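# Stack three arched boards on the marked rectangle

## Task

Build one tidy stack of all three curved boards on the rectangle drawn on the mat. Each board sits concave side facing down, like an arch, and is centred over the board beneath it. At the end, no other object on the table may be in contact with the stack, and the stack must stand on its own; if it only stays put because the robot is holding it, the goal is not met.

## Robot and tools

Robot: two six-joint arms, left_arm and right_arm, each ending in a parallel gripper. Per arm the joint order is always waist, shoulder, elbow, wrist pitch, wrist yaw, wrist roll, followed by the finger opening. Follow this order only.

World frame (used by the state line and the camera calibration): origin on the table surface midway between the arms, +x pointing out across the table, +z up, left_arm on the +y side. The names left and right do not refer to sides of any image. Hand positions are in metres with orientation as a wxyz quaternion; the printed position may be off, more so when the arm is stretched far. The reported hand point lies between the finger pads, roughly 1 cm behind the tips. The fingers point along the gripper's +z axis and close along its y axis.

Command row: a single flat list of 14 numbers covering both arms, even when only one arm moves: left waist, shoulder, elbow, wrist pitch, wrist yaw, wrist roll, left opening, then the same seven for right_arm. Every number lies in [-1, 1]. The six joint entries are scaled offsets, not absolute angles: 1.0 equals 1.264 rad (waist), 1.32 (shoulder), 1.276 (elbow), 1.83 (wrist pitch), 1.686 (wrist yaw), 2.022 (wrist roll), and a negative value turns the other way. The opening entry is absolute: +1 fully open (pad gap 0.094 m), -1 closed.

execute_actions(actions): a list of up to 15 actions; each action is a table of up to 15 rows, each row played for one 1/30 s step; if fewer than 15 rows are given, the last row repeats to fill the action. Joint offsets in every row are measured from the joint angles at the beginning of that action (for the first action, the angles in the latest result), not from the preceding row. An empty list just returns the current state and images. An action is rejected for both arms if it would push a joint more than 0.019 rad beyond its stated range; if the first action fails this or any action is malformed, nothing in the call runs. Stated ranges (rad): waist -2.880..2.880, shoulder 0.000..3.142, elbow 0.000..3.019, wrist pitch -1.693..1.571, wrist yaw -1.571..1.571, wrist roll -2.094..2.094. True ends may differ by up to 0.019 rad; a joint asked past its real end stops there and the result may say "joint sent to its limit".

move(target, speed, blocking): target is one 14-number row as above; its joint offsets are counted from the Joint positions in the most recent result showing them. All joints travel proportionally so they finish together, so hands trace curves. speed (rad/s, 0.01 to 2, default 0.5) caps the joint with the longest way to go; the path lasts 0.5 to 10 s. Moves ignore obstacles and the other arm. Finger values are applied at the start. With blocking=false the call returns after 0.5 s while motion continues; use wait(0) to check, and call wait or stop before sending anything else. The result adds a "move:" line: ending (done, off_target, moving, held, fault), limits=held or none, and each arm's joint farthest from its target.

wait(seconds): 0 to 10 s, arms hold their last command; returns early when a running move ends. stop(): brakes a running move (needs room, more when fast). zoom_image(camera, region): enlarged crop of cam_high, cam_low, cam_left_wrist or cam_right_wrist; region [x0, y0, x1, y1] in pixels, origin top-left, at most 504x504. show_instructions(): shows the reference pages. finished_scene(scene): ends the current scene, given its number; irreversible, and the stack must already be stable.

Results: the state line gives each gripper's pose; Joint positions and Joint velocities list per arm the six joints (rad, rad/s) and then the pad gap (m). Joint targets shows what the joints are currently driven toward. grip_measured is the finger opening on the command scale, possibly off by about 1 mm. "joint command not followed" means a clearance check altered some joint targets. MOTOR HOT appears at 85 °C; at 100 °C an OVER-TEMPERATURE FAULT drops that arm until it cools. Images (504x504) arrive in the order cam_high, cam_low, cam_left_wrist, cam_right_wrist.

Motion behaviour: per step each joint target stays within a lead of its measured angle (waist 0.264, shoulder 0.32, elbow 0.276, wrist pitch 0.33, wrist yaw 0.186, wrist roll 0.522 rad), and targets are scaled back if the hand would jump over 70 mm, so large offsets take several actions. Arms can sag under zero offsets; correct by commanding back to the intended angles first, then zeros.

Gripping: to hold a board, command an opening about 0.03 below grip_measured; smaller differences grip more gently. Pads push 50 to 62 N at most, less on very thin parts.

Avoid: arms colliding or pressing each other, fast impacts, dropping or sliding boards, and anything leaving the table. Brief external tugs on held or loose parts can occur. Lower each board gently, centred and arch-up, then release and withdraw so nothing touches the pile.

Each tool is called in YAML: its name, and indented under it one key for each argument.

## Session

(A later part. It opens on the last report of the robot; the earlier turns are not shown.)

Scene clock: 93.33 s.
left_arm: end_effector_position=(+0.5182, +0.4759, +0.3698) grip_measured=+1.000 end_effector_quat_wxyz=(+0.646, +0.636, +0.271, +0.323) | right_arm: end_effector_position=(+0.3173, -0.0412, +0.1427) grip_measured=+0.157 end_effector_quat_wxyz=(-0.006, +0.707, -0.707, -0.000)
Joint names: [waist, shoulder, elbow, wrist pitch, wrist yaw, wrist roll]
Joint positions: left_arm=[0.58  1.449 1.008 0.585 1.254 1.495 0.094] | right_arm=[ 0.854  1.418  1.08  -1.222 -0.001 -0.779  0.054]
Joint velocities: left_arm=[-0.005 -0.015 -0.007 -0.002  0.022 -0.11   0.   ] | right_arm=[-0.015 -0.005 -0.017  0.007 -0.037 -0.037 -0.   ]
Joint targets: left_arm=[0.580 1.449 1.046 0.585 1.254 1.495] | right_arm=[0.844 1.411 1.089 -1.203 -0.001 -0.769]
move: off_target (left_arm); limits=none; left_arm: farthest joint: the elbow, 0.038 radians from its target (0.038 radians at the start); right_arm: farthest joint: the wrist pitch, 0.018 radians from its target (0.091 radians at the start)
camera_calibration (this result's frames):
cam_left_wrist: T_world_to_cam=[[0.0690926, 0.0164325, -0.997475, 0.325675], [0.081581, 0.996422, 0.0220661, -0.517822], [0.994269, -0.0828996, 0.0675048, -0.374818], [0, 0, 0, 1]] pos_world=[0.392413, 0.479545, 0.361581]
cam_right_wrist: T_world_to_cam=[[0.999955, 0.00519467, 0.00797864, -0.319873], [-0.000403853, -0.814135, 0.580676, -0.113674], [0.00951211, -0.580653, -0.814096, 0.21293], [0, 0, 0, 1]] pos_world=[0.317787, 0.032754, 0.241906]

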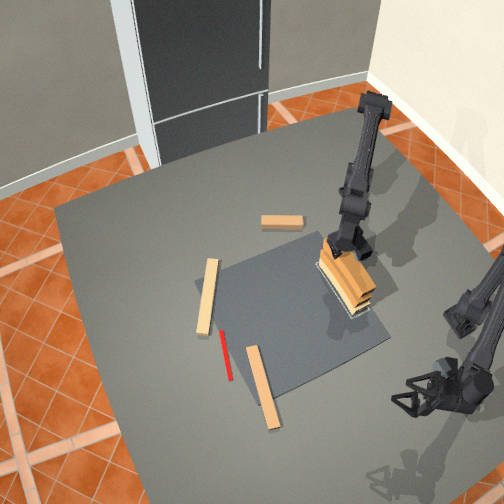

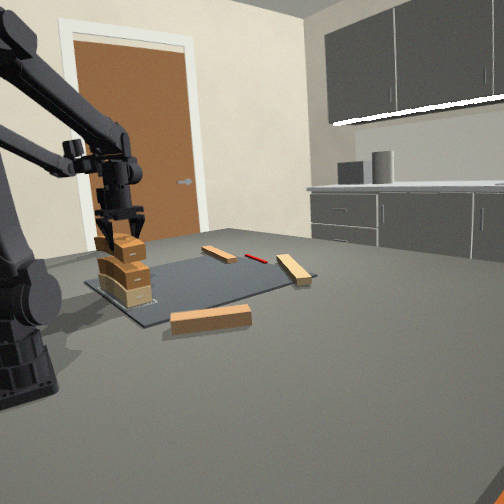

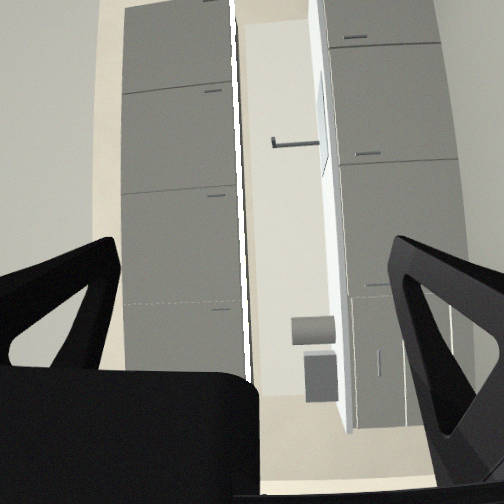

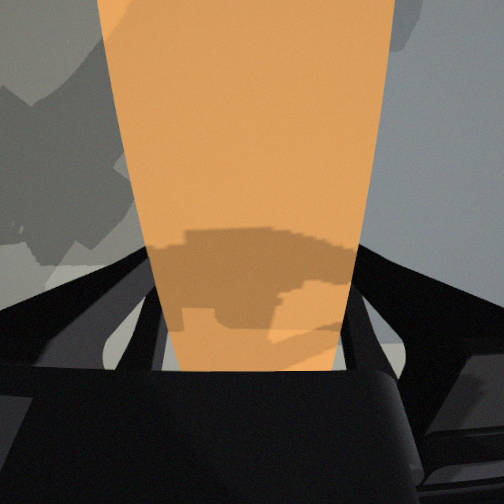

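move:
  target: [0,0,0.03,0,0,0,1, -0.01,0.02,0.03,0.02,0,0.004,0.122]
  speed: 0.08

zoom_image:
  camera: "cam_high"
  region: [290,210,410,330]

zoom_image:
  camera: "cam_low"
  region: [70,200,190,320]

Scene clock: 94.63 s.
left_arm: end_effector_position=(+0.5182, +0.4759, +0.3698) grip_measured=+1.000 end_effector_quat_wxyz=(+0.646, +0.636, +0.271, +0.323) | right_arm: end_effector_position=(+0.3212, -0.0388, +0.1298) grip_measured=+0.157 end_effector_quat_wxyz=(+0.002, +0.706, -0.709, -0.000)
Joint names: [waist, shoulder, elbow, wrist pitch, wrist yaw, wrist roll]
Joint positions: left_arm=[0.58  1.449 1.008 0.585 1.254 1.495 0.094] | right_arm=[ 0.851  1.451  1.078 -1.202 -0.001 -0.778  0.054]
Joint velocities: left_arm=[-0.015 -0.015  0.002 -0.007 -0.066 -0.022  0.   ] | right_arm=[ 0.005  0.005 -0.012 -0.002 -0.066 -0.037 -0.001]
Joint targets: left_arm=[0.580 1.449 1.046 0.585 1.254 1.495] | right_arm=[0.841 1.444 1.118 -1.185 -0.001 -0.770]
move: off_target (left_arm, right_arm); limits=none; left_arm: farthest joint: the elbow, 0.038 radians from its target (0.038 radians at the start); right_arm: farthest joint: the elbow, 0.040 radians from its target (0.039 radians at the start)
camera_calibration (this result's frames):
cam_left_wrist: T_world_to_cam=[[0.0690926, 0.0164325, -0.997475, 0.325675], [0.081581, 0.996422, 0.0220661, -0.517822], [0.994269, -0.0828996, 0.0675048, -0.374818], [0, 0, 0, 1]] pos_world=[0.392413, 0.479545, 0.361581]
cam_right_wrist: T_world_to_cam=[[0.999994, 0.0017895, -0.00280279, -0.322409], [0.00309768, -0.8078, 0.589449, -0.106277], [-0.00120927, -0.589455, -0.807801, 0.206134], [0, 0, 0, 1]] pos_world=[0.322986, 0.0362331, 0.228256]

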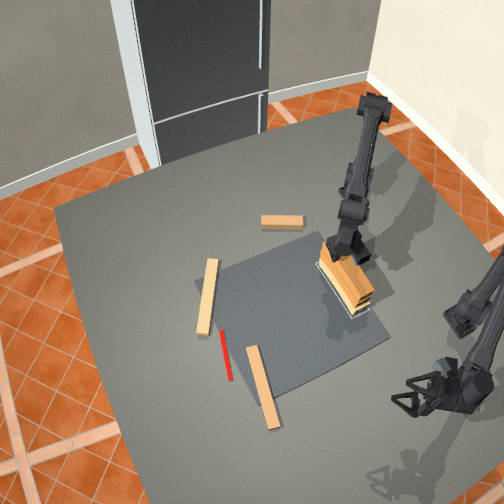

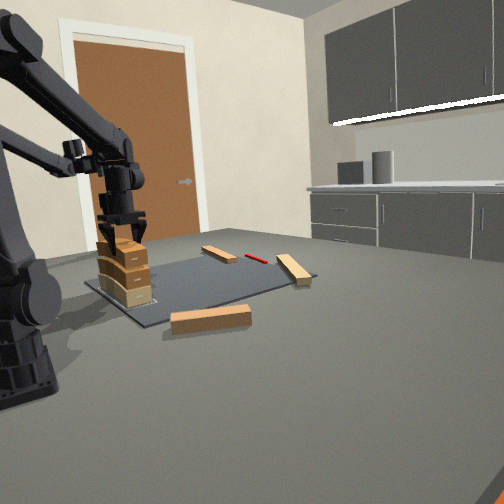

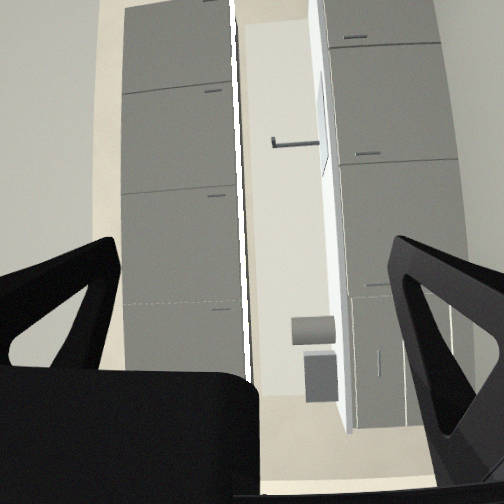

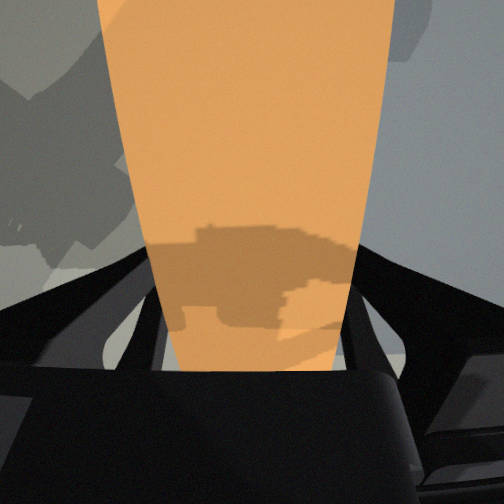

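Region (290, 210, 410, 330) of cam_high's 504x504 image, scaled by 4.200, with more detail than that image has.

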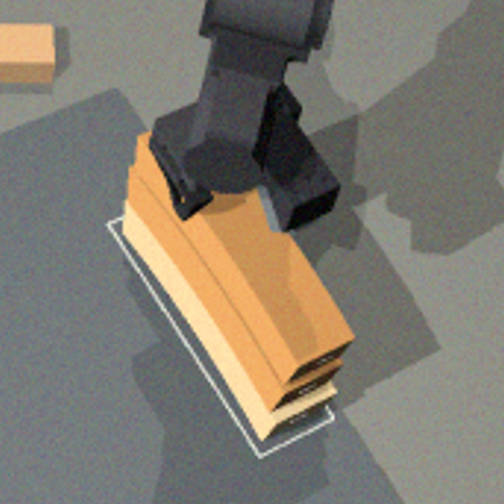

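Region (70, 200, 190, 320) of cam_low's 504x504 image, scaled by 4.200, with more detail than that image has.

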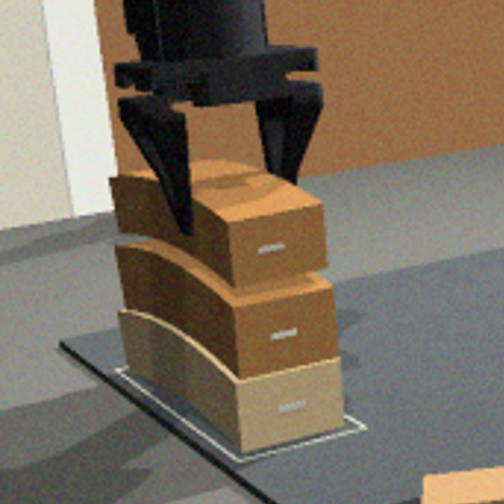

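move:
  target: [0,0,0.03,0,0,0,1, -0.021,-0.026,0.0,-0.008,0,-0.013,0.122]
  speed: 0.06

zoom_image:
  camera: "cam_high"
  region: [290,210,410,330]

zoom_image:
  camera: "cam_low"
  region: [70,200,190,320]

Scene clock: 95.93 s.
left_arm: end_effector_position=(+0.5182, +0.4759, +0.3698) grip_measured=+1.000 end_effector_quat_wxyz=(+0.646, +0.636, +0.271, +0.323) | right_arm: end_effector_position=(+0.3228, -0.0473, +0.1265) grip_measured=+0.157 end_effector_quat_wxyz=(+0.009, +0.705, -0.709, -0.000)
Joint names: [waist, shoulder, elbow, wrist pitch, wrist yaw, wrist roll]
Joint positions: left_arm=[0.58  1.449 1.008 0.585 1.254 1.495 0.094] | right_arm=[ 0.833  1.451  1.069 -1.207 -0.    -0.793  0.054]
Joint velocities: left_arm=[-0.005  0.005 -0.012 -0.012 -0.037  0.022  0.   ] | right_arm=[-0.005 -0.015 -0.002  0.002  0.037  0.007 -0.   ]
Joint targets: left_arm=[0.580 1.449 1.046 0.585 1.254 1.495] | right_arm=[0.824 1.417 1.078 -1.217 -0.000 -0.804]
move: off_target (left_arm, right_arm); limits=none; left_arm: farthest joint: the elbow, 0.038 radians from its target (0.038 radians at the start); right_arm: farthest joint: the shoulder, 0.034 radians from its target (0.034 radians at the start)
camera_calibration (this result's frames):
cam_left_wrist: T_world_to_cam=[[0.0690926, 0.0164325, -0.997475, 0.325675], [0.081581, 0.996422, 0.0220661, -0.517822], [0.994269, -0.0828996, 0.0675048, -0.374818], [0, 0, 0, 1]] pos_world=[0.392413, 0.479545, 0.361581]
cam_right_wrist: T_world_to_cam=[[0.999916, -0.000577035, -0.01297, -0.322856], [0.00729034, -0.801678, 0.597712, -0.113241], [-0.0107427, -0.597756, -0.801606, 0.200348], [0, 0, 0, 1]] pos_world=[0.325806, 0.0287899, 0.224098]

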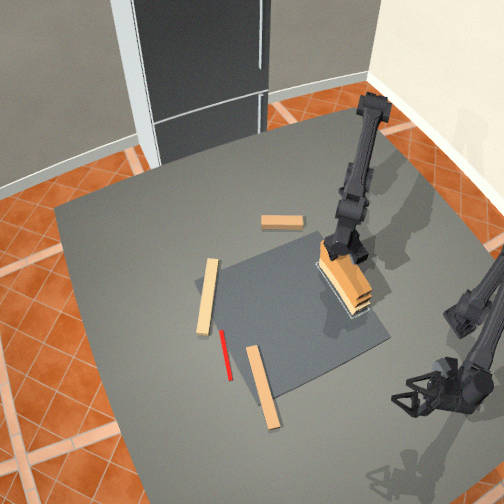

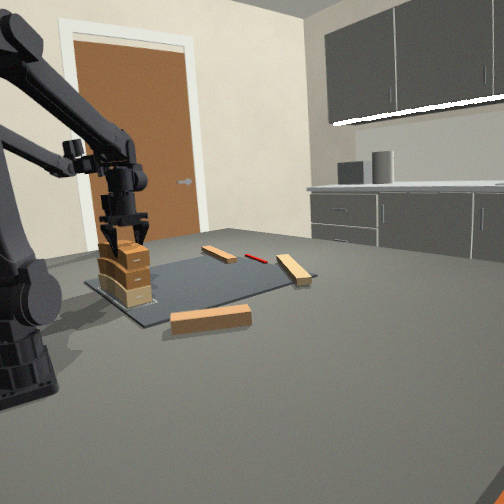

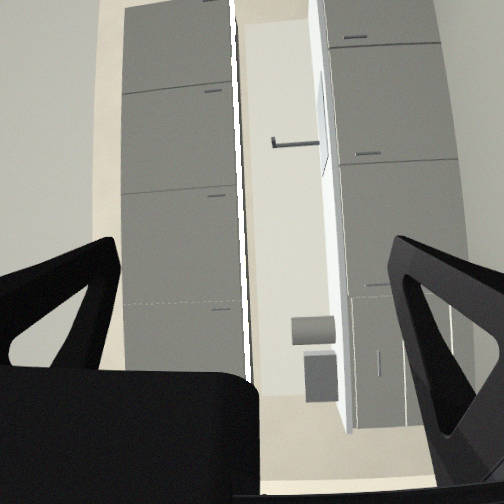

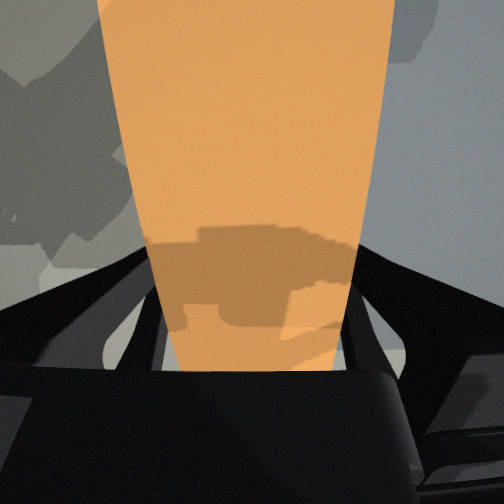

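Region (290, 210, 410, 330) of cam_high's 504x504 image, scaled by 4.200, with more detail than that image has.

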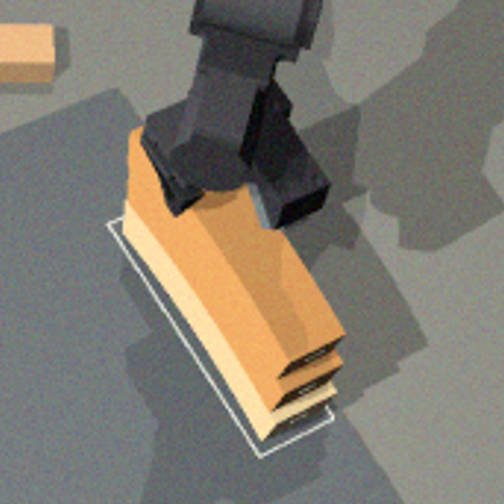

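Region (70, 200, 190, 320) of cam_low's 504x504 image, scaled by 4.200, with more detail than that image has.

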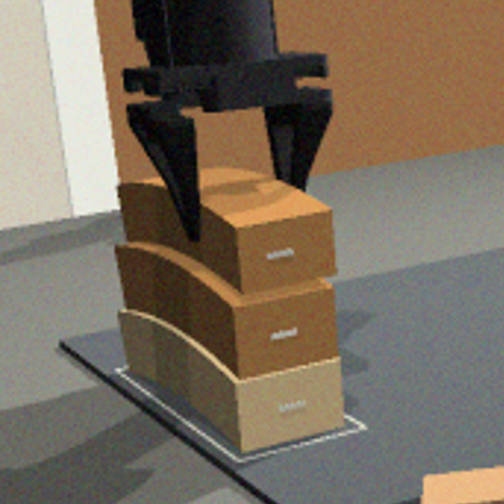

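move:
  target: [0,0,0.03,0,0,0,1, 0.011,-0.02,0.004,-0.004,0,0.006,0.122]
  speed: 0.04

zoom_image:
  camera: "cam_high"
  region: [290,210,410,330]

zoom_image:
  camera: "cam_low"
  region: [70,200,190,320]

Scene clock: 97.33 s.
left_arm: end_effector_position=(+0.5182, +0.4759, +0.3698) grip_measured=+1.000 end_effector_quat_wxyz=(+0.646, +0.636, +0.271, +0.323) | right_arm: end_effector_position=(+0.3206, -0.0480, +0.1245) grip_measured=+0.157 end_effector_quat_wxyz=(+0.012, +0.704, -0.710, -0.000)
Joint names: [waist, shoulder, elbow, wrist pitch, wrist yaw, wrist roll]
Joint positions: left_arm=[0.58  1.449 1.008 0.585 1.254 1.495 0.094] | right_arm=[ 0.836  1.451  1.064 -1.207 -0.    -0.789  0.054]
Joint velocities: left_arm=[-0.005 -0.015  0.022 -0.002  0.037  0.037  0.   ] | right_arm=[ 0.005 -0.005 -0.007  0.017  0.007 -0.007 -0.   ]
Joint targets: left_arm=[0.580 1.449 1.046 0.585 1.254 1.495] | right_arm=[0.847 1.425 1.074 -1.215 -0.000 -0.781]
move: off_target (left_arm, right_arm); limits=none; left_arm: farthest joint: the elbow, 0.038 radians from its target (0.038 radians at the start); right_arm: farthest joint: the shoulder, 0.027 radians from its target (0.026 radians at the start)
camera_calibration (this result's frames):
cam_left_wrist: T_world_to_cam=[[0.0690926, 0.0164325, -0.997475, 0.325675], [0.081581, 0.996422, 0.0220661, -0.517822], [0.994269, -0.0828996, 0.0675048, -0.374818], [0, 0, 0, 1]] pos_world=[0.392413, 0.479545, 0.361581]
cam_right_wrist: T_world_to_cam=[[0.999853, -0.00216261, -0.0170022, -0.320215], [0.00848981, -0.799259, 0.600927, -0.113256], [-0.0148887, -0.600983, -0.799123, 0.199166], [0, 0, 0, 1]] pos_world=[0.324094, 0.0284816, 0.221772]

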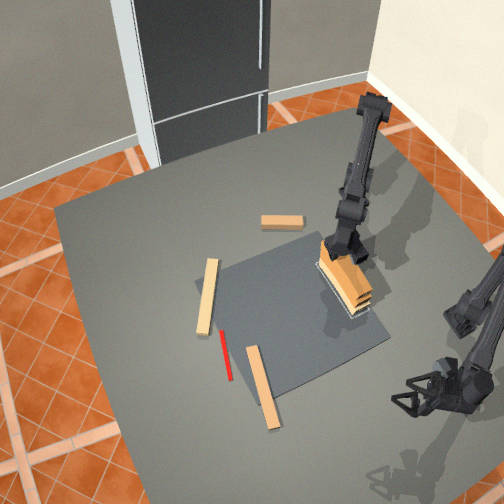

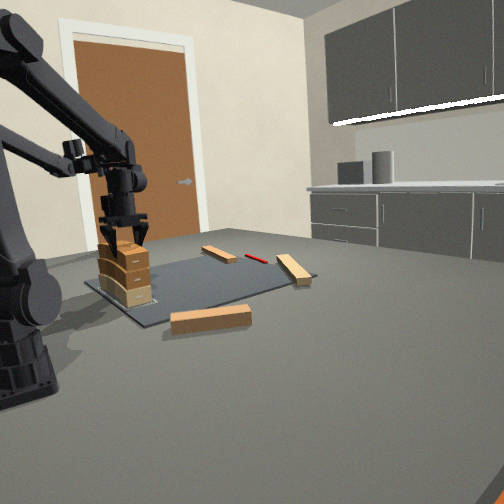

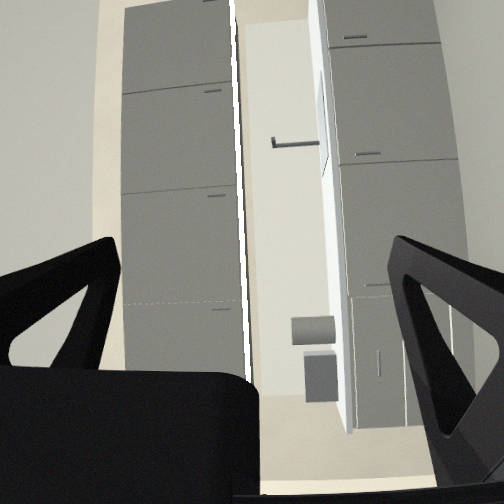

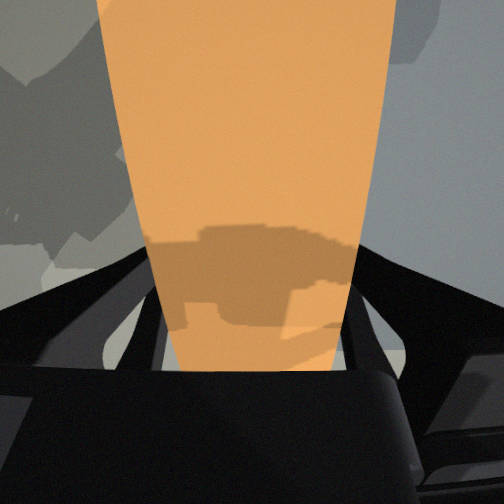

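Region (290, 210, 410, 330) of cam_high's 504x504 image, scaled by 4.200, with more detail than that image has.

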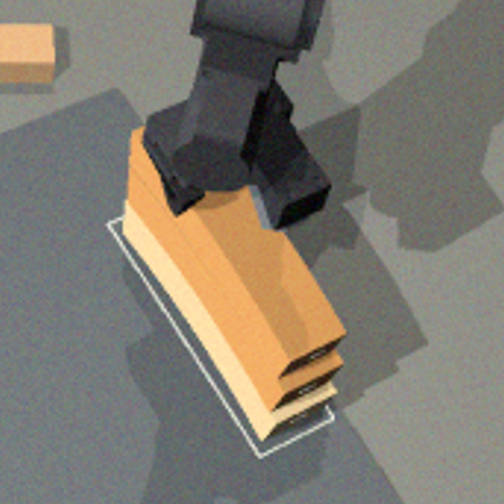

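Region (70, 200, 190, 320) of cam_low's 504x504 image, scaled by 4.200, with more detail than that image has.

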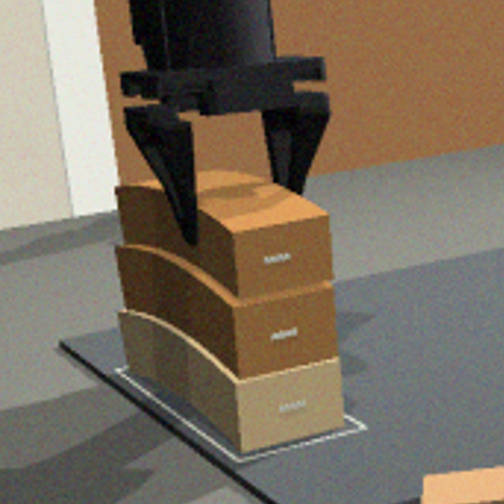

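execute_actions:
  actions:
    - [[0,0,0.03,0,0,0,1,0,0,0.018,0,0,0,0.13],[0,0,0.03,0,0,0,1,0,0,0.018,0,0,0,0.135],[0,0,0.03,0,0,0,1,0,0,0.018,0,0,0,0.14],[0,0,0.03,0,0,0,1,0,0,0.018,0,0,0,0.145],[0,0,0.03,0,0,0,1,0,0,0.018,0,0,0,0.15],[0,0,0.03,0,0,0,1,0,0,0.018,0,0,0,0.155],[0,0,0.03,0,0,0,1,0,0,0.018,0,0,0,0.16],[0,0,0.03,0,0,0,1,0,0,0.018,0,0,0,0.17],[0,0,0.03,0,0,0,1,0,0,0.018,0,0,0,0.19],[0,0,0.03,0,0,0,1,0,0,0.018,0,0,0,0.25],[0,0,0.03,0,0,0,1,0,0,0.018,0,0,0,0.4],[0,0,0.03,0,0,0,1,0,0,0.018,0,0,0,0.6],[0,0,0.03,0,0,0,1,0,0,0.018,0,0,0,1]]

move:
  target: [0,0,0.03,0,0,0,1, 0,-0.24,0.03,-0.1,0,0,1]
  speed: 0.4

zoom_image:
  camera: "cam_high"
  region: [290,210,410,330]

zoom_image:
  camera: "cam_low"
  region: [70,200,190,320]

Scene clock: 98.63 s.
left_arm: end_effector_position=(+0.5182, +0.4759, +0.3698) grip_measured=+1.000 end_effector_quat_wxyz=(+0.646, +0.636, +0.271, +0.323) | right_arm: end_effector_position=(+0.3206, -0.0480, +0.1245) grip_measured=+0.996 end_effector_quat_wxyz=(+0.012, +0.704, -0.710, -0.000)
Joint names: [waist, shoulder, elbow, wrist pitch, wrist yaw, wrist roll]
Joint positions: left_arm=[0.58  1.449 1.008 0.585 1.254 1.495 0.094] | right_arm=[ 0.836  1.451  1.064 -1.207 -0.    -0.789  0.094]
Joint velocities: left_arm=[-0.005 -0.005  0.002 -0.022  0.037 -0.007  0.   ] | right_arm=[-0.005  0.015 -0.007  0.002 -0.007 -0.095  0.033]
Joint targets: left_arm=[0.580 1.449 1.046 0.585 1.254 1.495] | right_arm=[0.836 1.451 1.087 -1.207 -0.000 -0.789]
camera_calibration (this result's frames):
cam_left_wrist: T_world_to_cam=[[0.0690926, 0.0164325, -0.997475, 0.325675], [0.081581, 0.996422, 0.0220661, -0.517822], [0.994269, -0.0828996, 0.0675048, -0.374818], [0, 0, 0, 1]] pos_world=[0.392413, 0.479545, 0.361581]
cam_right_wrist: T_world_to_cam=[[0.999853, -0.00216261, -0.0170022, -0.320215], [0.00848981, -0.799259, 0.600927, -0.113256], [-0.0148887, -0.600983, -0.799123, 0.199166], [0, 0, 0, 1]] pos_world=[0.324094, 0.0284816, 0.221772]

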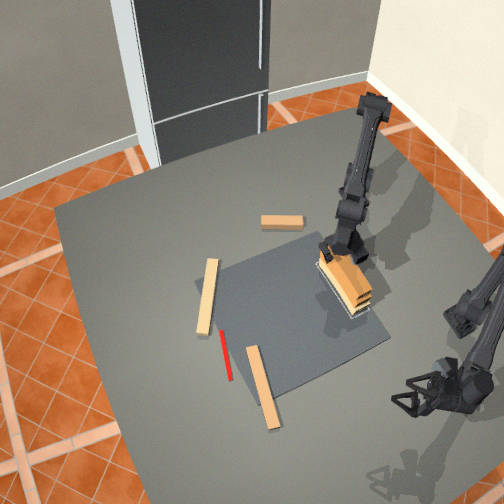

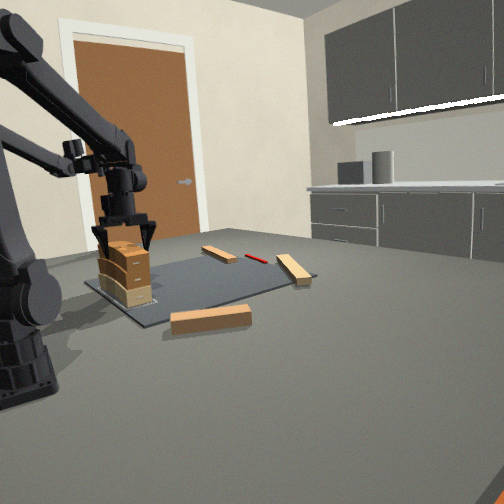

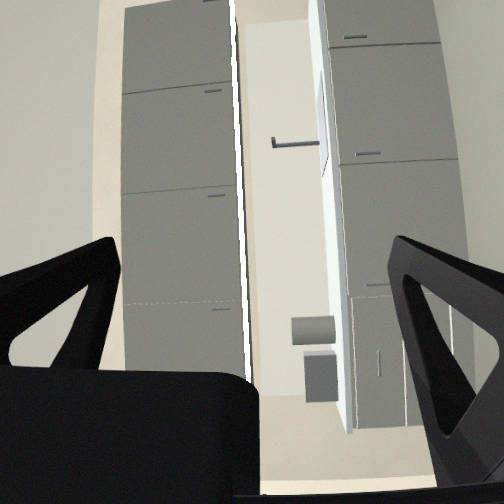

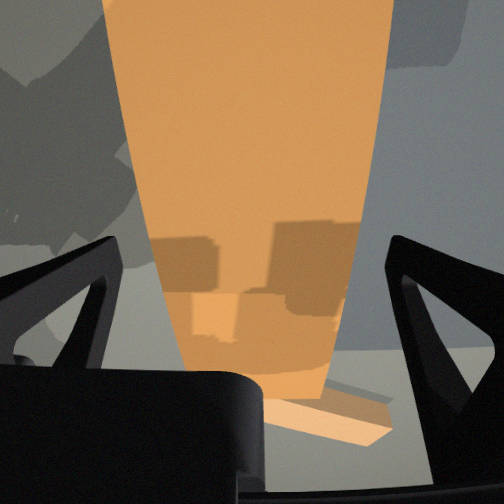

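Scene clock: 99.87 s.
left_arm: end_effector_position=(+0.5182, +0.4759, +0.3698) grip_measured=+1.000 end_effector_quat_wxyz=(+0.646, +0.636, +0.271, +0.323) | right_arm: end_effector_position=(+0.2795, -0.0881, +0.2303) grip_measured=+1.000 end_effector_quat_wxyz=(-0.059, +0.703, -0.709, +0.000)
Joint names: [waist, shoulder, elbow, wrist pitch, wrist yaw, wrist roll]
Joint positions: left_arm=[0.58  1.449 1.008 0.585 1.254 1.495 0.094] | right_arm=[ 0.836  1.138  1.064 -1.379 -0.    -0.789  0.094]
Joint velocities: left_arm=[-0.005  0.005  0.007  0.012 -0.037 -0.022  0.   ] | right_arm=[-0.005 -0.005 -0.017  0.002  0.125 -0.051  0.   ]
Joint targets: left_arm=[0.580 1.449 1.046 0.585 1.254 1.495] | right_arm=[0.836 1.135 1.102 -1.390 -0.000 -0.789]
move: off_target (left_arm, right_arm); limits=none; left_arm: farthest joint: the elbow, 0.038 radians from its target (0.038 radians at the start); right_arm: farthest joint: the elbow, 0.038 radians from its target (0.038 radians at the start)
camera_calibration (this result's frames):
cam_left_wrist: T_world_to_cam=[[0.0690926, 0.0164325, -0.997475, 0.325675], [0.081581, 0.996422, 0.0220661, -0.517822], [0.994269, -0.0828996, 0.0675048, -0.374818], [0, 0, 0, 1]] pos_world=[0.392413, 0.479545, 0.361581]
cam_right_wrist: T_world_to_cam=[[0.996461, -0.00547387, 0.0838828, -0.29999], [-0.0482185, -0.854609, 0.517028, -0.178249], [0.0688568, -0.519243, -0.851848, 0.254931], [0, 0, 0, 1]] pos_world=[0.272779, -0.0216043, 0.334486]

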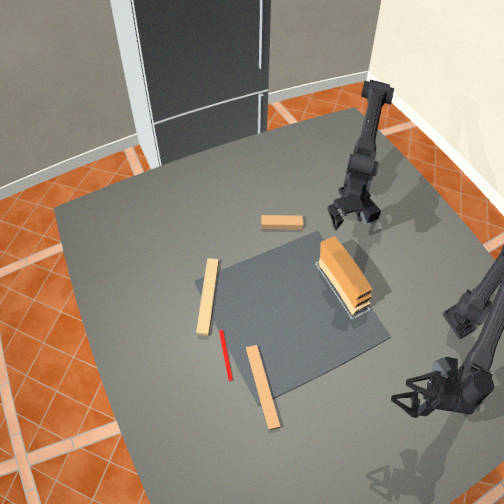

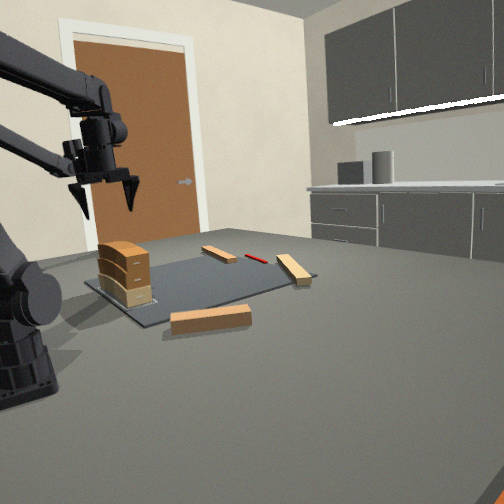

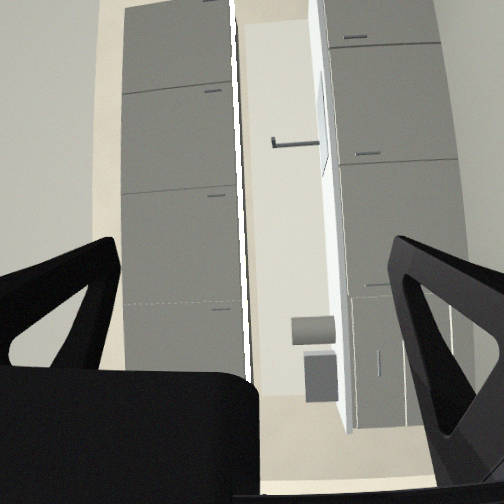

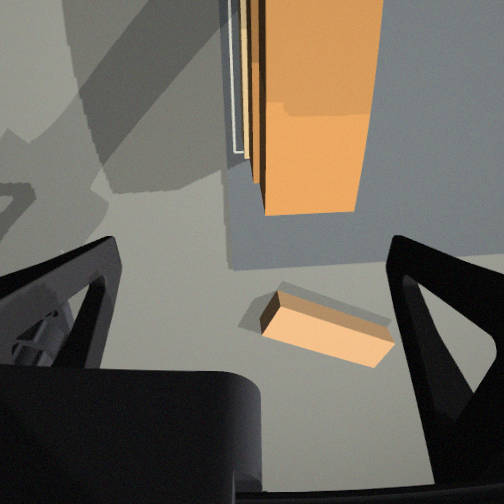

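Region (290, 210, 410, 330) of cam_high's 504x504 image, scaled by 4.200, with more detail than that image has.

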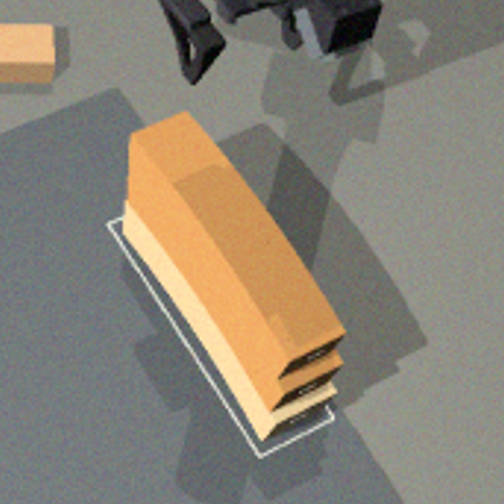

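Region (70, 200, 190, 320) of cam_low's 504x504 image, scaled by 4.200, with more detail than that image has.

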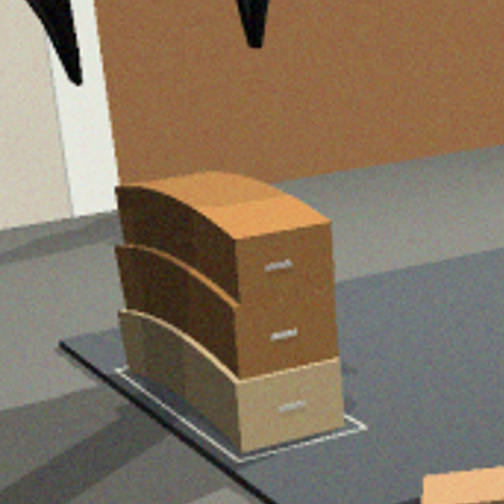

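finished_scene:
  scene: 2

The scene is finished: the task was done.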